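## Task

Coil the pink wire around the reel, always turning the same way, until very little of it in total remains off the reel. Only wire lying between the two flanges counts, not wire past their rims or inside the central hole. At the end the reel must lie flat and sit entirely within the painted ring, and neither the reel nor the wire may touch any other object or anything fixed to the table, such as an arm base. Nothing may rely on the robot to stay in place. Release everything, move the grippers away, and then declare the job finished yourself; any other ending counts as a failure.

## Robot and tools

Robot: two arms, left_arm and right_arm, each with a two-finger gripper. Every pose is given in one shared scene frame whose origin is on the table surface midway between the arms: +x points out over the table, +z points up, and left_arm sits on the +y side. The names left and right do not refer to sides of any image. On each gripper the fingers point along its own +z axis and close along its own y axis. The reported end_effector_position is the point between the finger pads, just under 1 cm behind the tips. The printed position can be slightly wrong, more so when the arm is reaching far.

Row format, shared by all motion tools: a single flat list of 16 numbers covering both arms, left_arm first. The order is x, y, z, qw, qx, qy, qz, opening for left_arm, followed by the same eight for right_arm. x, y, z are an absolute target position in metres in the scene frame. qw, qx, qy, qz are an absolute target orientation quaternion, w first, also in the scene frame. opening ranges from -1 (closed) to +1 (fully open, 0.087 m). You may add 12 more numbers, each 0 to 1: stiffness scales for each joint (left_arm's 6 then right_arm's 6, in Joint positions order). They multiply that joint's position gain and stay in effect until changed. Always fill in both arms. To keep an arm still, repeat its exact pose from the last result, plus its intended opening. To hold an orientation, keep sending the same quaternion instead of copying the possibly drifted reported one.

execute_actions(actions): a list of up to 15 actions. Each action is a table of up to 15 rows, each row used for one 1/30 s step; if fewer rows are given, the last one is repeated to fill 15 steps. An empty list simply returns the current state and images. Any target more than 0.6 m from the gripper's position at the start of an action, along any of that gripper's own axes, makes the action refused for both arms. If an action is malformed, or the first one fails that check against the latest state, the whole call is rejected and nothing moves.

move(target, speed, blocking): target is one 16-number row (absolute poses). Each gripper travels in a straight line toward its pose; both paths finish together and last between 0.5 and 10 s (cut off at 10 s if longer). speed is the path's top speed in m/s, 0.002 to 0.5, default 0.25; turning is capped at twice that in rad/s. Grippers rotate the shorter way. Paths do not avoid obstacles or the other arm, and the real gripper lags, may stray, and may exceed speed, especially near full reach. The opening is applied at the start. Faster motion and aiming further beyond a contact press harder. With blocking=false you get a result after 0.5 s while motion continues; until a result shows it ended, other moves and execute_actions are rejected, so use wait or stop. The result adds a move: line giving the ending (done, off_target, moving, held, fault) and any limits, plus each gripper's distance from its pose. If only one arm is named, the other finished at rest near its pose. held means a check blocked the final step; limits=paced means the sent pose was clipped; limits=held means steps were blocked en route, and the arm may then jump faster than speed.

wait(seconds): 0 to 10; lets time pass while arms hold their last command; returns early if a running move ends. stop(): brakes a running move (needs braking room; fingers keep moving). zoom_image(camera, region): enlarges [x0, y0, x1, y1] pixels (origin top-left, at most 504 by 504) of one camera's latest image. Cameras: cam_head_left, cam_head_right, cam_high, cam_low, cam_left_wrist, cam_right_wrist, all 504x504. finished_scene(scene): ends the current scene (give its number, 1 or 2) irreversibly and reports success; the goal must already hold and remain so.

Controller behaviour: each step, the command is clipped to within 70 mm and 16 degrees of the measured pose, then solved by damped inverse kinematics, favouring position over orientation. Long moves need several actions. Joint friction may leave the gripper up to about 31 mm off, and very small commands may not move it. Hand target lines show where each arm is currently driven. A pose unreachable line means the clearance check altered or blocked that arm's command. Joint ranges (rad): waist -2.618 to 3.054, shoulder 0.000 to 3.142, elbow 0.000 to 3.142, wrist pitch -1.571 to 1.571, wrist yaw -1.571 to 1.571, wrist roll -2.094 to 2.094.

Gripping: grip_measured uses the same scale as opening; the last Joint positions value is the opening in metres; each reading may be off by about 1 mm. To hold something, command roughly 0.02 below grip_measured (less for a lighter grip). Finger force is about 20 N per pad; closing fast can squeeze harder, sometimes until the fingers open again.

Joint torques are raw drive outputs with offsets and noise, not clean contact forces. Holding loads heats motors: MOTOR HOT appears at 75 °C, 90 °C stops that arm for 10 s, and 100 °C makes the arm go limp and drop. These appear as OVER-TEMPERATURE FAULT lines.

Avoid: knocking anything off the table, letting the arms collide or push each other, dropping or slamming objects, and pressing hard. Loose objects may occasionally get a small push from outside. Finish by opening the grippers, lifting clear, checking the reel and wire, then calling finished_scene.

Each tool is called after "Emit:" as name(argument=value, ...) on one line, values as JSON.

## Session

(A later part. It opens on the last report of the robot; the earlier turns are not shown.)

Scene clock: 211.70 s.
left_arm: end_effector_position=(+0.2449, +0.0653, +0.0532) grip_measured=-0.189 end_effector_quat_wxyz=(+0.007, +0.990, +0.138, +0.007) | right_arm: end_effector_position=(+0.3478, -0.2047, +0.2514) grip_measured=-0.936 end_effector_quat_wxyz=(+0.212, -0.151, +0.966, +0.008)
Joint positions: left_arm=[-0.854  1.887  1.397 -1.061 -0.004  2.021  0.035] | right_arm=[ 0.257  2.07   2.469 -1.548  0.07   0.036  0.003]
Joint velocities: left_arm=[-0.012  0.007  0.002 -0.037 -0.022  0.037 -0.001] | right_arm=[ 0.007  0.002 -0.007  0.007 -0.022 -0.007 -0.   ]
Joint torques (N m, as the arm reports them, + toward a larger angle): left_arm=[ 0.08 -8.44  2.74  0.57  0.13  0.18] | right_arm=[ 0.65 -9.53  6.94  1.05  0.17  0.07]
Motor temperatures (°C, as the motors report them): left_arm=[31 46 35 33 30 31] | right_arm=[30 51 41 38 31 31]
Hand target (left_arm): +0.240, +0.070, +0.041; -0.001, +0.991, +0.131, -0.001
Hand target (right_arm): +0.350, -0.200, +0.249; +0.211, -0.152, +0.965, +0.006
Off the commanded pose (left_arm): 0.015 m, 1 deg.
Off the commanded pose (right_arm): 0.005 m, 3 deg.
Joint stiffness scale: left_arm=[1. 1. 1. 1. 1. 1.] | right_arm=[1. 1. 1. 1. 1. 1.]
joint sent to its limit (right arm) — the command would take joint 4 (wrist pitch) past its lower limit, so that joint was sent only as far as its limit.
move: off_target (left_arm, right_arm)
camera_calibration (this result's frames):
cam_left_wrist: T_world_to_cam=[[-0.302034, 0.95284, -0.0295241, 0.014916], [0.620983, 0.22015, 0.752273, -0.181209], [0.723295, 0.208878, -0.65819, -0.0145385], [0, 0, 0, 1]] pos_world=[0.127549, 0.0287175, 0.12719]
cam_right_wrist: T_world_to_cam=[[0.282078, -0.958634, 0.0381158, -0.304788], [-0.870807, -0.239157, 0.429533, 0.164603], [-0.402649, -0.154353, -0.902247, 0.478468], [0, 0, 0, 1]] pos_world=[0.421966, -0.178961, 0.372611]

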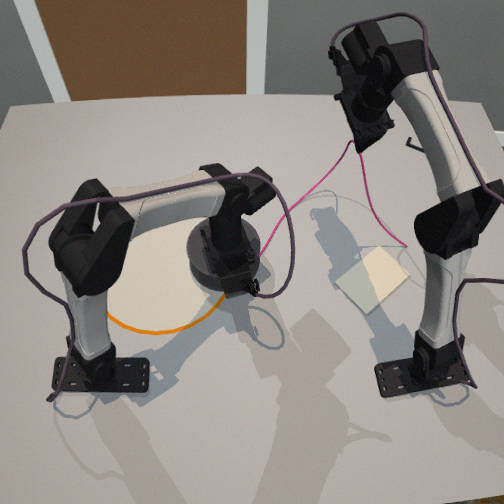

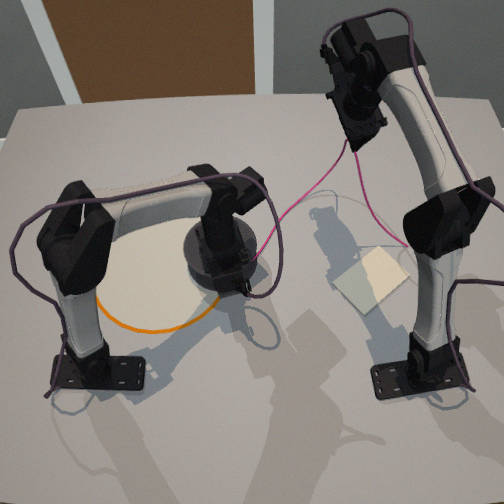

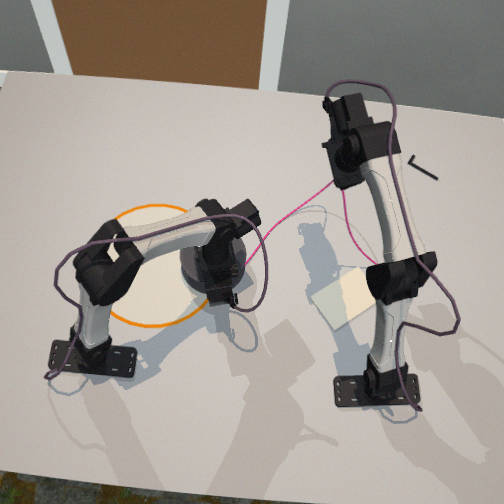

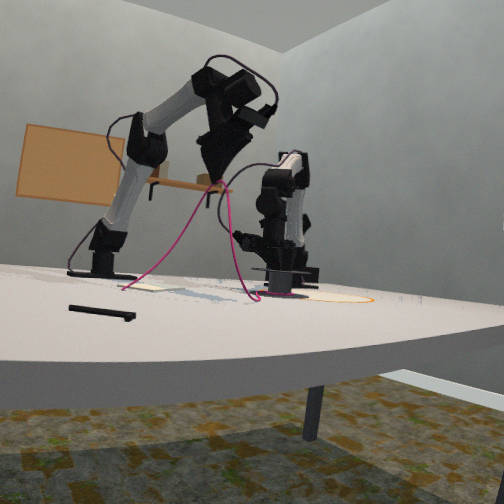

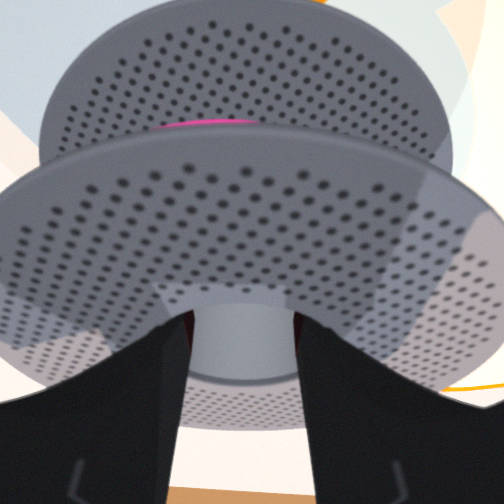

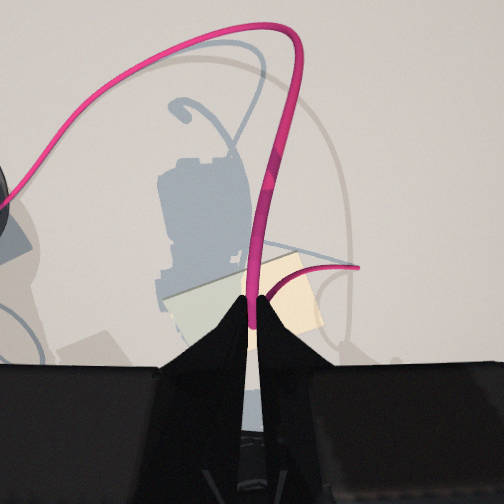

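Emit:
move(target=[0.24,0.07,0.04,0,-0.383,-0.924,0,-1, 0.35,-0.2,0.25,0.19,-0.152,0.97,0,-1], speed=0.5)

Emit:
move(target=[0.24,0.07,0.04,0,0.6,-0.8,0,-1, 0.35,-0.2,0.25,0.19,-0.152,0.97,0,-1], speed=0.5)

Emit:
execute_actions(actions=[[[0.24,0.07,0.04,0,0.6,-0.8,0,-0.5, 0.35,-0.2,0.25,0.19,-0.152,0.97,0,-1]],[[0.24,0.07,0.04,0,0.6,-0.8,0,0, 0.35,-0.2,0.25,0.19,-0.152,0.97,0,-1]]])

Emit:
move(target=[0.24,0.07,0.04,0,-0.383,-0.924,0,0, 0.35,-0.2,0.18,0.1,-0.152,0.98,0,-1], speed=0.35)

Emit:
move(target=[0.24,0.07,0.04,0,-0.991,-0.131,0,0, 0.35,-0.2,0.09,0,-0.152,0.988,0,-1], speed=0.35)

Scene clock: 221.63 s.
left_arm: end_effector_position=(+0.2334, +0.0734, +0.0378) grip_measured=-1.000 end_effector_quat_wxyz=(-0.005, +0.390, +0.921, +0.003) | right_arm: end_effector_position=(+0.3480, -0.2053, +0.2515) grip_measured=-0.936 end_effector_quat_wxyz=(+0.212, -0.150, +0.966, +0.006)
Joint positions: left_arm=[-0.763  2.109  1.656 -1.129 -0.002  0.049  0.   ] | right_arm=[ 0.257  2.07   2.469 -1.548  0.073  0.036  0.003]
Joint velocities: left_arm=[-0.012 -0.002 -0.007 -0.007 -0.007 -0.066  0.   ] | right_arm=[ 0.007 -0.022 -0.007  0.051  0.066  0.051  0.   ]
Joint torques (N m, as the arm reports them, + toward a larger angle): left_arm=[ 0.66 -9.73  7.76  0.34  0.05  0.02] | right_arm=[ 0.52 -9.51  6.84  1.02  0.15  0.07]
Motor temperatures (°C, as the motors report them): left_arm=[31 46 35 33 30 31] | right_arm=[30 50 41 38 31 31]
Hand target (left_arm): +0.240, +0.070, +0.040; +0.001, +0.383, +0.924, -0.000
Hand target (right_arm): +0.350, -0.200, +0.249; +0.211, -0.152, +0.965, +0.004
Off the commanded pose (left_arm): 0.008 m, 1 deg.
Off the commanded pose (right_arm): 0.006 m, 3 deg.
Joint stiffness scale: left_arm=[1. 1. 1. 1. 1. 1.] | right_arm=[1. 1. 1. 1. 1. 1.]
joint sent to its limit (right arm) — the command would take joint 4 (wrist pitch) past its lower limit, so that joint was sent only as far as its limit.
move: off_target (right_arm)
camera_calibration (this result's frames):
cam_left_wrist: T_world_to_cam=[[-0.696637, -0.717261, -0.0152748, 0.217443], [-0.480457, 0.450619, 0.752399, 0.0758532], [-0.532783, 0.531487, -0.658531, 0.251482], [0, 0, 0, 1]] pos_world=[0.321909, -0.011877, 0.111859]
cam_right_wrist: T_world_to_cam=[[0.280532, -0.958944, 0.0415835, -0.305854], [-0.871706, -0.236397, 0.429238, 0.16558], [-0.401785, -0.156664, -0.902233, 0.477716], [0, 0, 0, 1]] pos_world=[0.422078, -0.179314, 0.372656]

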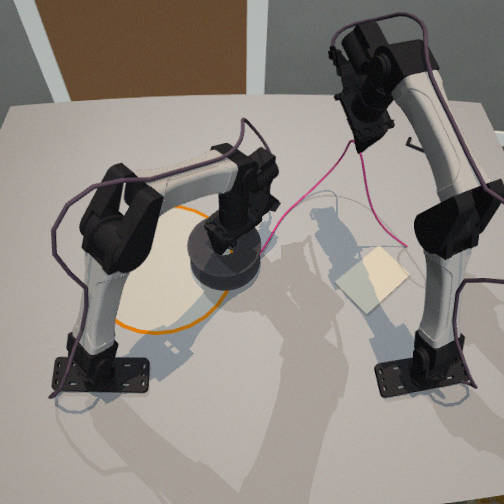

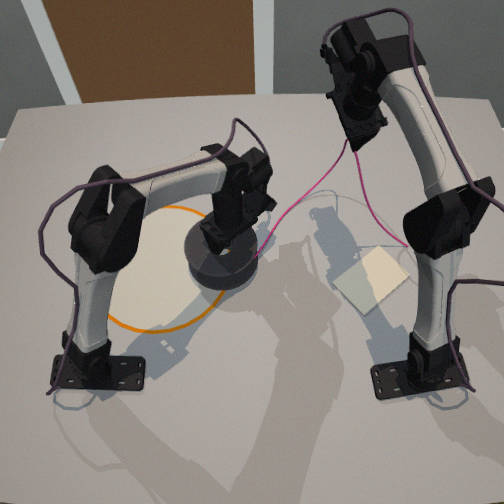

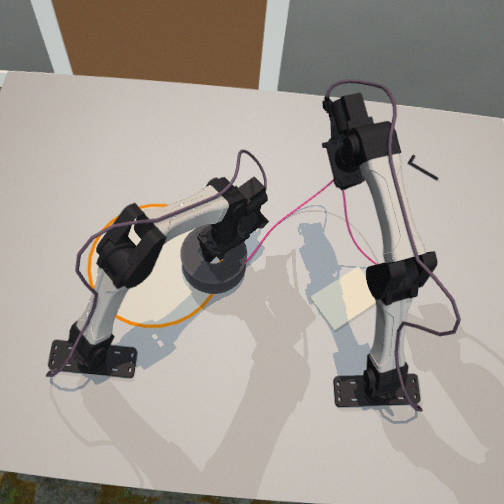

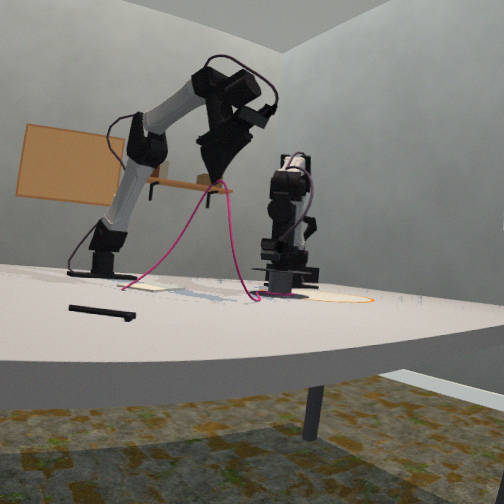

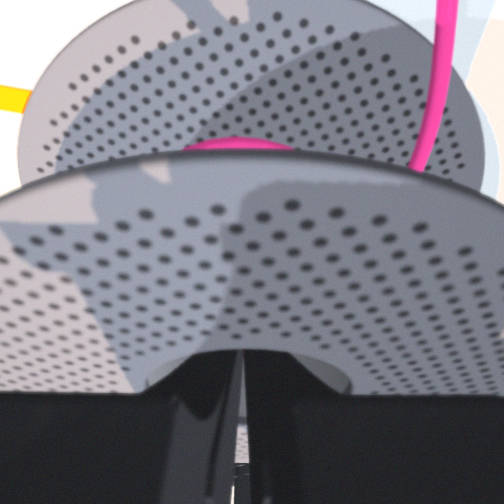

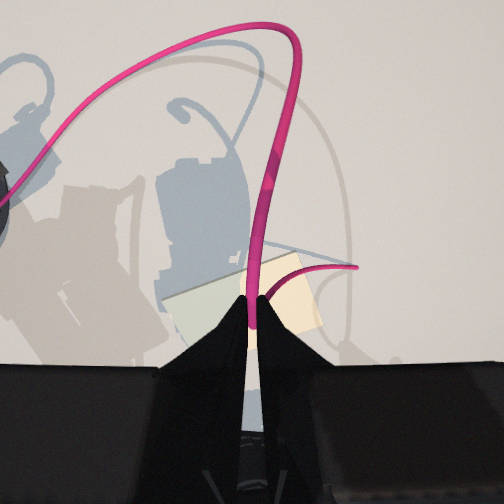

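Scene clock: 224.47 s.
left_arm: end_effector_position=(+0.2427, +0.0683, +0.0383) grip_measured=-1.000 end_effector_quat_wxyz=(-0.005, -0.598, +0.802, +0.005) | right_arm: end_effector_position=(+0.3480, -0.2053, +0.2515) grip_measured=-0.936 end_effector_quat_wxyz=(+0.212, -0.150, +0.966, +0.006)
Joint positions: left_arm=[-0.639  1.931  1.398 -1.049  0.006 -1.911  0.   ] | right_arm=[ 0.257  2.07   2.469 -1.548  0.073  0.036  0.003]
Joint velocities: left_arm=[-0.022  0.007 -0.012 -0.022  0.007 -0.051  0.   ] | right_arm=[-0.007  0.007 -0.007 -0.037 -0.066 -0.022 -0.   ]
Joint torques (N m, as the arm reports them, + toward a larger angle): left_arm=[ -0.19 -10.84   4.06   0.36  -0.11   0.  ] | right_arm=[ 0.54 -9.34  6.85  1.07  0.19  0.11]
Motor temperatures (°C, as the motors report them): left_arm=[31 47 35 33 30 31] | right_arm=[30 50 42 38 31 31]
Hand target (left_arm): +0.241, +0.070, +0.041; +0.000, -0.600, +0.800, +0.000
Hand target (right_arm): +0.350, -0.200, +0.249; +0.212, -0.152, +0.965, +0.004
Off the commanded pose (left_arm): 0.004 m, 1 deg.
Off the commanded pose (right_arm): 0.006 m, 3 deg.
Joint stiffness scale: left_arm=[1. 1. 1. 1. 1. 1.] | right_arm=[1. 1. 1. 1. 1. 1.]
joint sent to its limit (right arm) — the command would take joint 4 (wrist pitch) past its lower limit, so that joint was sent only as far as its limit.
move: off_target (right_arm)
camera_calibration (this result's frames):
cam_left_wrist: T_world_to_cam=[[0.966521, -0.255243, -0.0262433, -0.214492], [-0.151125, -0.64893, 0.745688, 0.0777246], [-0.207361, -0.716757, -0.665778, 0.266026], [0, 0, 0, 1]] pos_world=[0.274221, 0.186366, 0.113527]
cam_right_wrist: T_world_to_cam=[[0.2802, -0.959047, 0.0414262, -0.305705], [-0.871775, -0.236162, 0.429227, 0.165655], [-0.401865, -0.156384, -0.902246, 0.477804], [0, 0, 0, 1]] pos_world=[0.422085, -0.179343, 0.372658]

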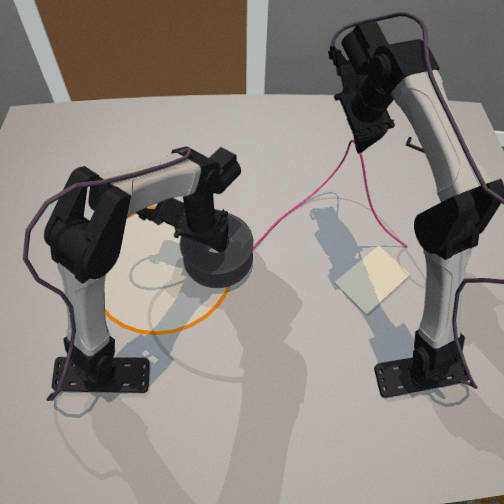

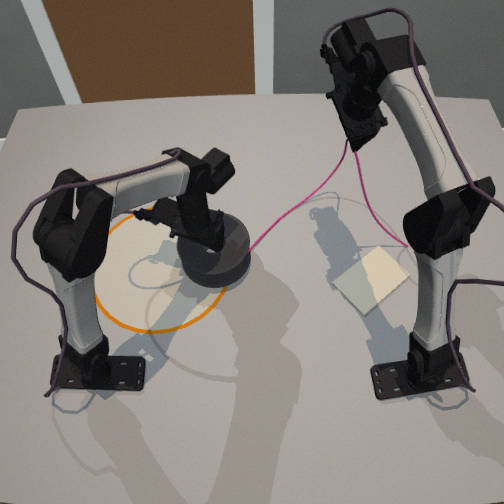

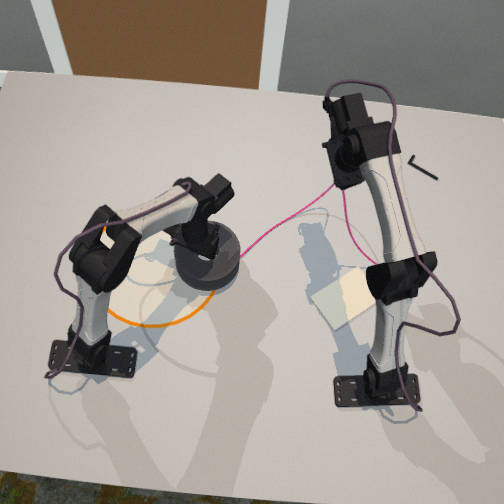

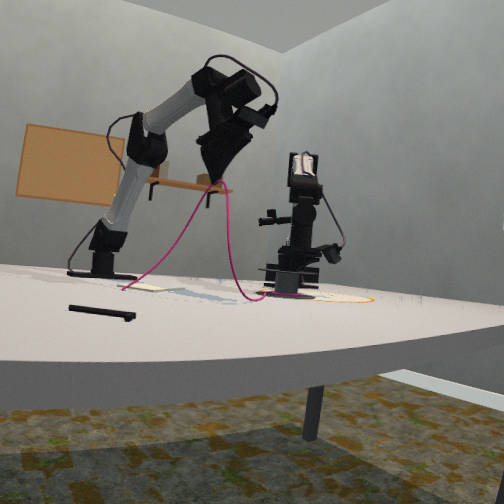

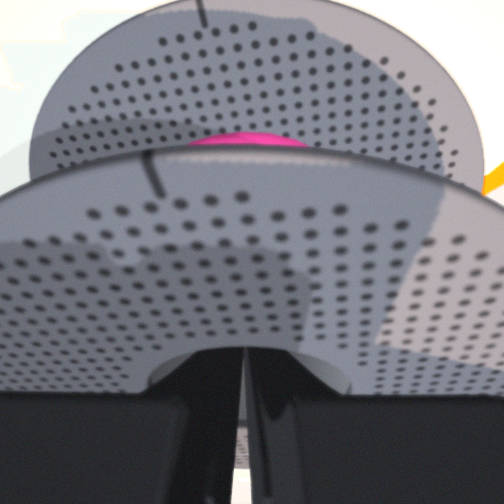

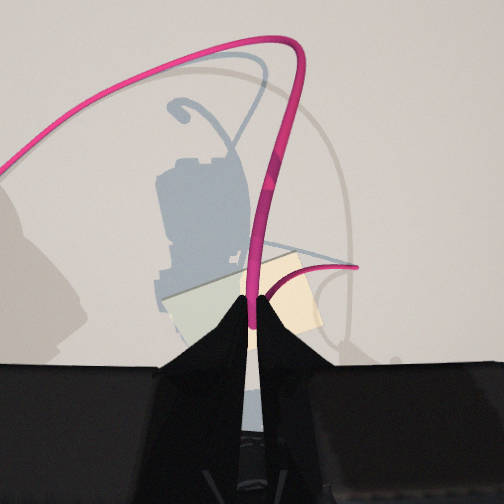

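Scene clock: 225.47 s.
left_arm: end_effector_position=(+0.2455, +0.0668, +0.0521) grip_measured=-0.273 end_effector_quat_wxyz=(+0.003, -0.599, +0.800, -0.015) | right_arm: end_effector_position=(+0.3480, -0.2053, +0.2515) grip_measured=-0.936 end_effector_quat_wxyz=(+0.212, -0.150, +0.966, +0.006)
Joint positions: left_arm=[-0.639  1.891  1.398 -1.048  0.004 -1.915  0.032] | right_arm=[ 0.257  2.07   2.469 -1.548  0.073  0.036  0.003]
Joint velocities: left_arm=[-0.012  0.012 -0.017  0.022  0.037 -0.051 -0.   ] | right_arm=[ 0.007  0.007 -0.012  0.051 -0.007 -0.051  0.   ]
Joint torques (N m, as the arm reports them, + toward a larger angle): left_arm=[-0.31 -7.71  3.99  0.46 -0.09  0.05] | right_arm=[ 0.53 -9.58  6.96  1.05  0.14  0.05]
Motor temperatures (°C, as the motors report them): left_arm=[31 47 35 33 30 31] | right_arm=[30 49 42 38 31 31]
Hand target (left_arm): +0.240, +0.070, +0.040; +0.000, -0.600, +0.800, +0.000
Hand target (right_arm): +0.350, -0.200, +0.249; +0.212, -0.152, +0.965, +0.004
Off the commanded pose (left_arm): 0.014 m, 2 deg.
Off the commanded pose (right_arm): 0.006 m, 3 deg.
Joint stiffness scale: left_arm=[1. 1. 1. 1. 1. 1.] | right_arm=[1. 1. 1. 1. 1. 1.]
joint sent to its limit (right arm) — the command would take joint 4 (wrist pitch) past its lower limit, so that joint was sent only as far as its limit.
camera_calibration (this result's frames):
cam_left_wrist: T_world_to_cam=[[0.967724, -0.251682, 0.0129238, -0.219823], [-0.174636, -0.632739, 0.754416, 0.071097], [-0.181696, -0.732324, -0.656269, 0.268994], [0, 0, 0, 1]] pos_world=[0.274019, 0.186651, 0.125737]
cam_right_wrist: T_world_to_cam=[[0.2802, -0.959047, 0.0414262, -0.305705], [-0.871775, -0.236162, 0.429227, 0.165655], [-0.401865, -0.156384, -0.902246, 0.477804], [0, 0, 0, 1]] pos_world=[0.422085, -0.179343, 0.372658]

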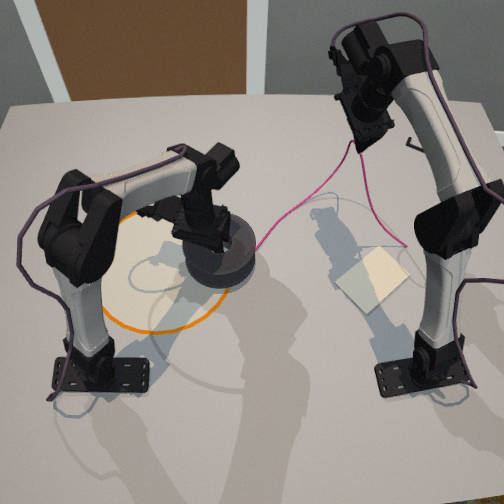

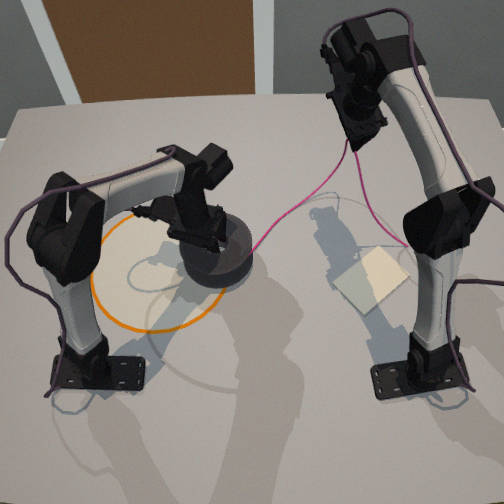

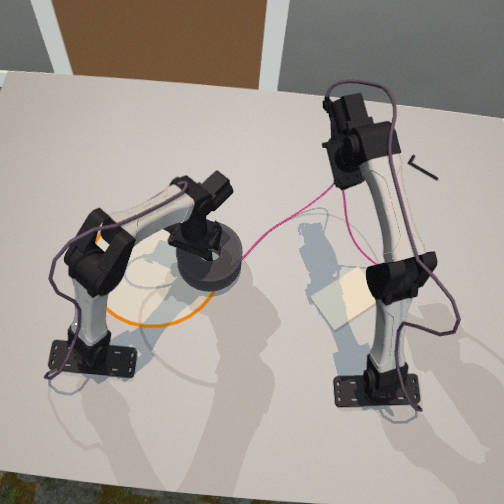

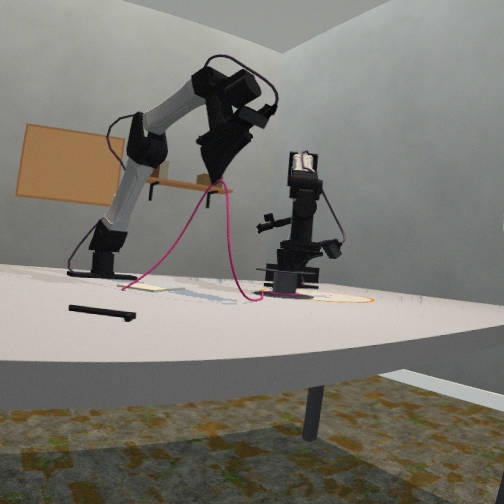

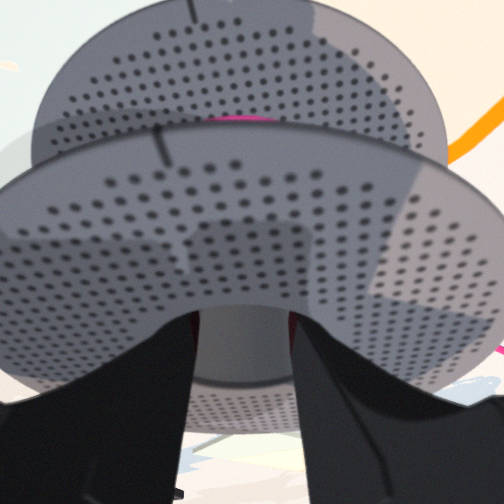

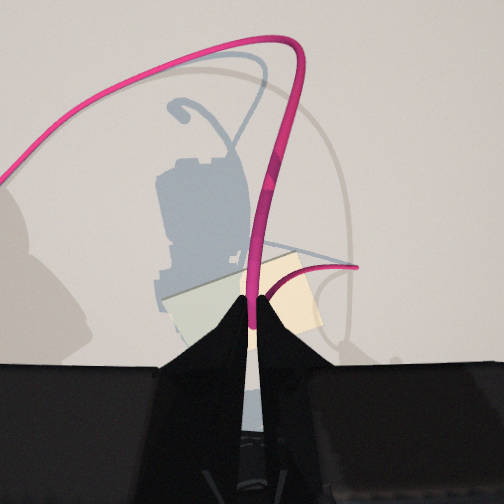

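Scene clock: 229.03 s.
left_arm: end_effector_position=(+0.2376, +0.0731, +0.0529) grip_measured=-0.218 end_effector_quat_wxyz=(+0.008, +0.371, +0.928, -0.007) | right_arm: end_effector_position=(+0.3533, -0.1988, +0.1918) grip_measured=-0.936 end_effector_quat_wxyz=(+0.130, -0.155, +0.979, +0.001)
Joint positions: left_arm=[-0.747  2.079  1.676 -1.147  0.008  0.023  0.034] | right_arm=[ 0.257  2.188  2.421 -1.548  0.05   0.041  0.003]
Joint velocities: left_arm=[ 0.007 -0.007 -0.002  0.066  0.022 -0.007 -0.001] | right_arm=[-0.022 -0.012 -0.002 -0.022  0.007  0.081 -0.001]
Joint torques (N m, as the arm reports them, + toward a larger angle): left_arm=[-0.67 -7.36  6.41  0.59 -0.05  0.22] | right_arm=[ -0.54 -10.8    4.1    0.76   0.03   0.1 ]
Motor temperatures (°C, as the motors report them): left_arm=[31 47 35 33 30 31] | right_arm=[30 49 41 38 31 31]
Hand target (left_arm): +0.239, +0.070, +0.039; +0.000, +0.383, +0.924, -0.000
Hand target (right_arm): +0.350, -0.200, +0.179; +0.107, -0.150, +0.983, +0.001
Off the commanded pose (left_arm): 0.013 m, 2 deg.
Off the commanded pose (right_arm): 0.012 m, 3 deg.
Joint stiffness scale: left_arm=[1. 1. 1. 1. 1. 1.] | right_arm=[1. 1. 1. 1. 1. 1.]
joint sent to its limit (right arm) — the command would take joint 4 (wrist pitch) past its lower limit, so that joint was sent only as far as its limit.
move: off_target (left_arm, right_arm)
camera_calibration (this result's frames):
cam_left_wrist: T_world_to_cam=[[-0.666933, -0.745101, -0.00501986, 0.214817], [-0.510883, 0.452362, 0.731004, 0.0748991], [-0.542401, 0.490095, -0.682355, 0.270425], [0, 0, 0, 1]] pos_world=[0.328212, -0.00635511, 0.130852]
cam_right_wrist: T_world_to_cam=[[0.289344, -0.95676, 0.029825, -0.298978], [-0.788518, -0.220568, 0.574099, 0.143338], [-0.542697, -0.18963, -0.818242, 0.454208], [0, 0, 0, 1]] pos_world=[0.44603, -0.168303, 0.298279]

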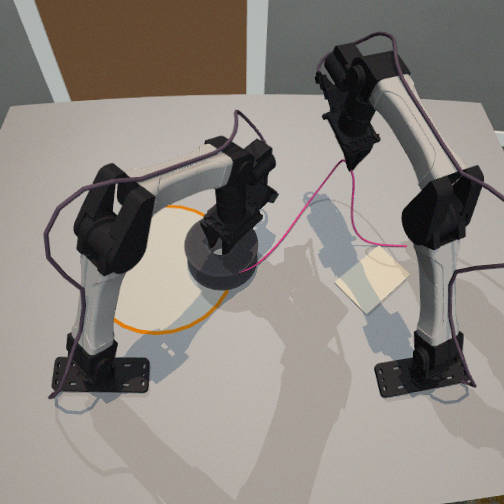

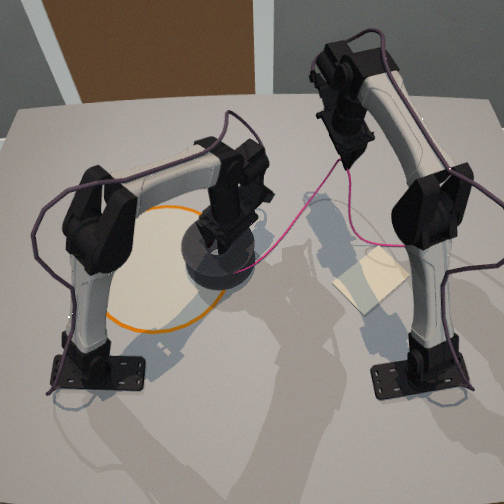

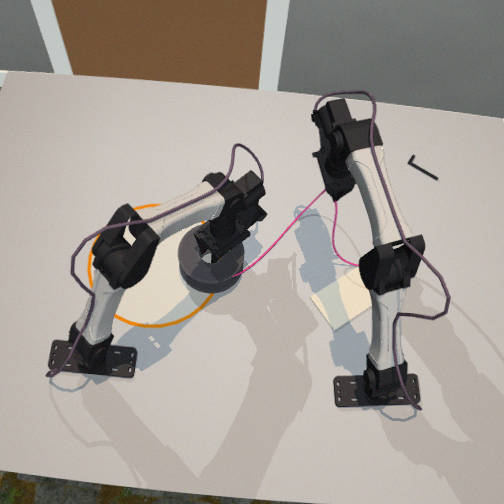

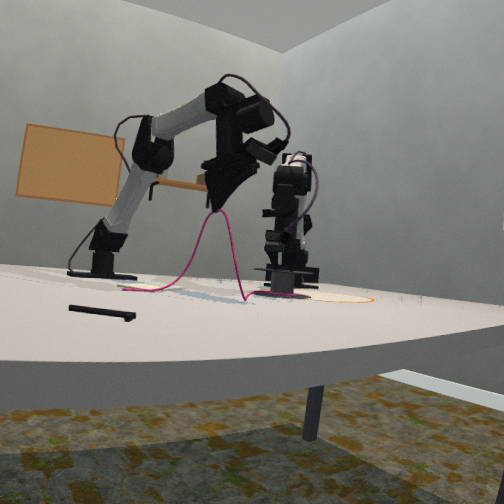

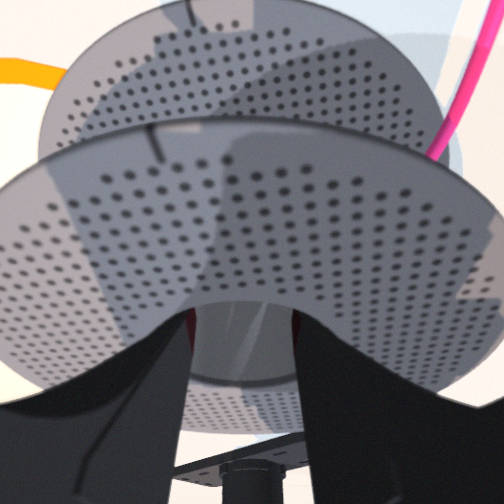

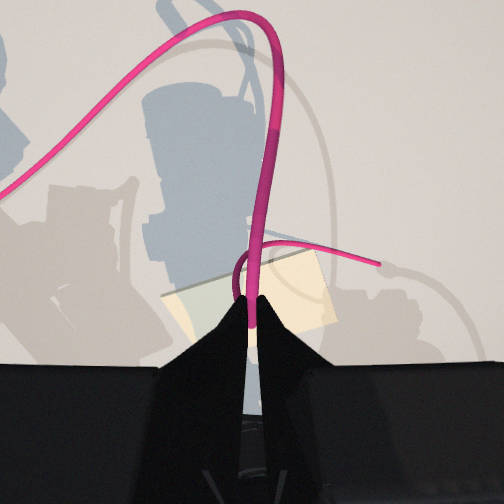

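Scene clock: 232.70 s.
left_arm: end_effector_position=(+0.2448, +0.0648, +0.0532) grip_measured=-0.195 end_effector_quat_wxyz=(+0.008, +0.990, +0.137, +0.007) | right_arm: end_effector_position=(+0.3511, -0.1958, +0.1011) grip_measured=-0.936 end_effector_quat_wxyz=(+0.015, -0.155, +0.988, -0.002)
Joint positions: left_arm=[-0.854  1.887  1.398 -1.061 -0.002  2.022  0.035] | right_arm=[ 0.249  2.355  2.32  -1.507  0.011  0.041  0.003]
Joint velocities: left_arm=[ 0.012 -0.007  0.007 -0.051 -0.037 -0.051 -0.   ] | right_arm=[-0.007 -0.002  0.012 -0.022 -0.037 -0.022 -0.   ]
Joint torques (N m, as the arm reports them, + toward a larger angle): left_arm=[ 0.13 -8.4   2.81  0.57  0.11  0.24] | right_arm=[ -1.02 -12.1    4.37   0.49  -0.03  -0.05]
Motor temperatures (°C, as the motors report them): left_arm=[31 47 35 33 30 31] | right_arm=[30 49 41 38 31 31]
Hand target (left_arm): +0.240, +0.070, +0.041; -0.000, +0.991, +0.131, -0.001
Hand target (right_arm): +0.351, -0.200, +0.089; +0.000, -0.150, +0.989, -0.001
Off the commanded pose (left_arm): 0.015 m, 1 deg.
Off the commanded pose (right_arm): 0.012 m, 2 deg.
Joint stiffness scale: left_arm=[1. 1. 1. 1. 1. 1.] | right_arm=[1. 1. 1. 1. 1. 1.]
move: off_target (left_arm, right_arm)
camera_calibration (this result's frames):
cam_left_wrist: T_world_to_cam=[[-0.301297, 0.953032, -0.0308379, 0.0151863], [0.62163, 0.220844, 0.751534, -0.18122], [0.723046, 0.207265, -0.658973, -0.014093], [0, 0, 0, 1]] pos_world=[0.127418, 0.0284694, 0.127375]
cam_right_wrist: T_world_to_cam=[[0.290962, -0.956723, 0.00480454, -0.290847], [-0.639351, -0.190701, 0.744892, 0.130501], [-0.711739, -0.219807, -0.667168, 0.417444], [0, 0, 0, 1]] pos_world=[0.465172, -0.161616, 0.182693]

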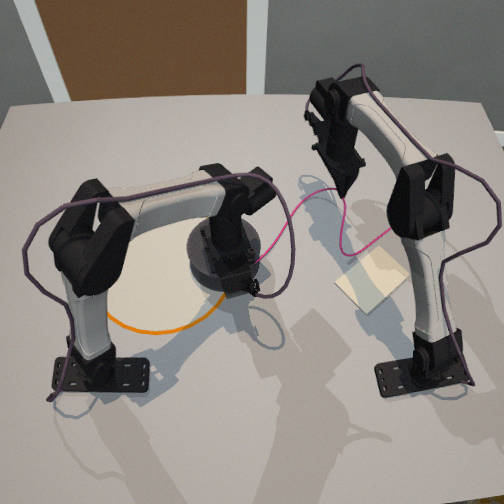

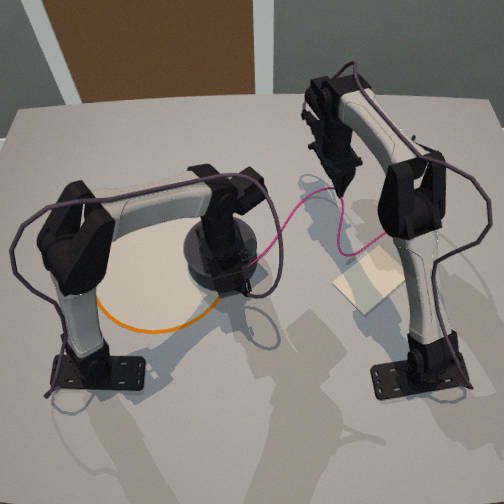

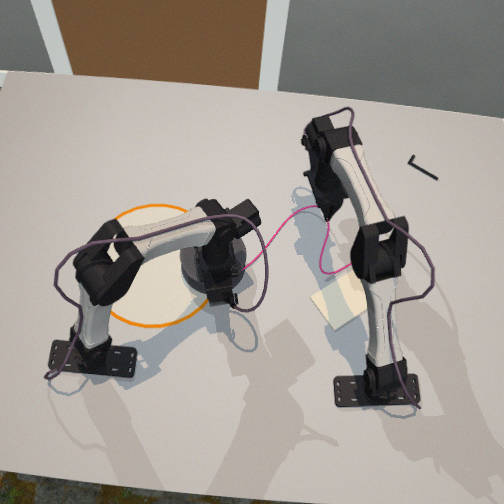

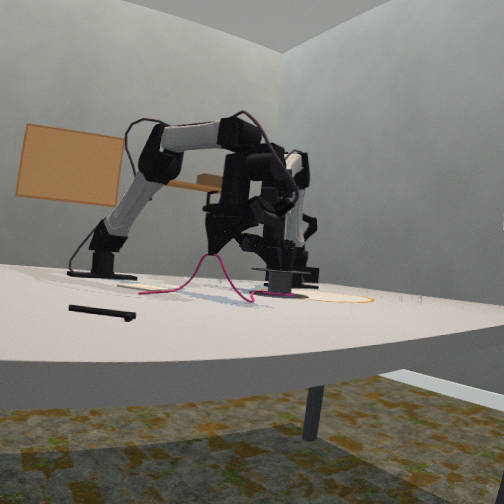

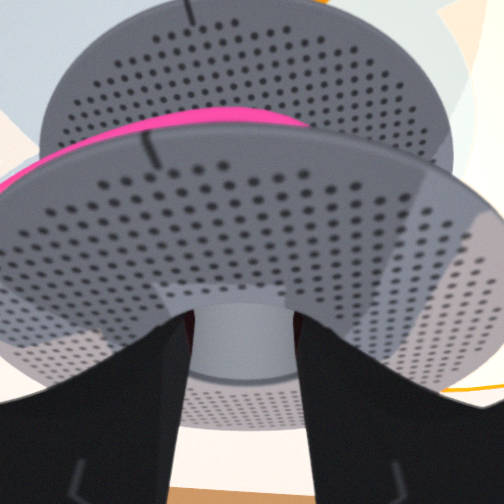

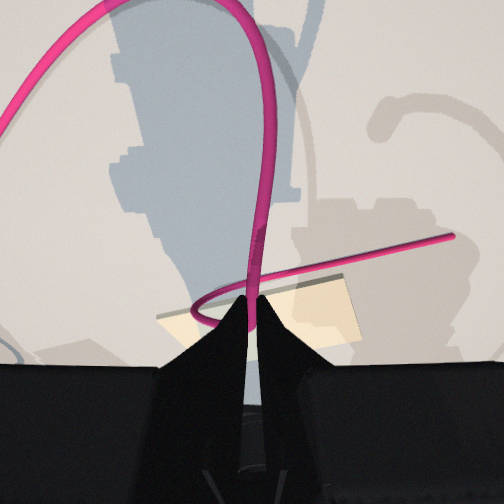

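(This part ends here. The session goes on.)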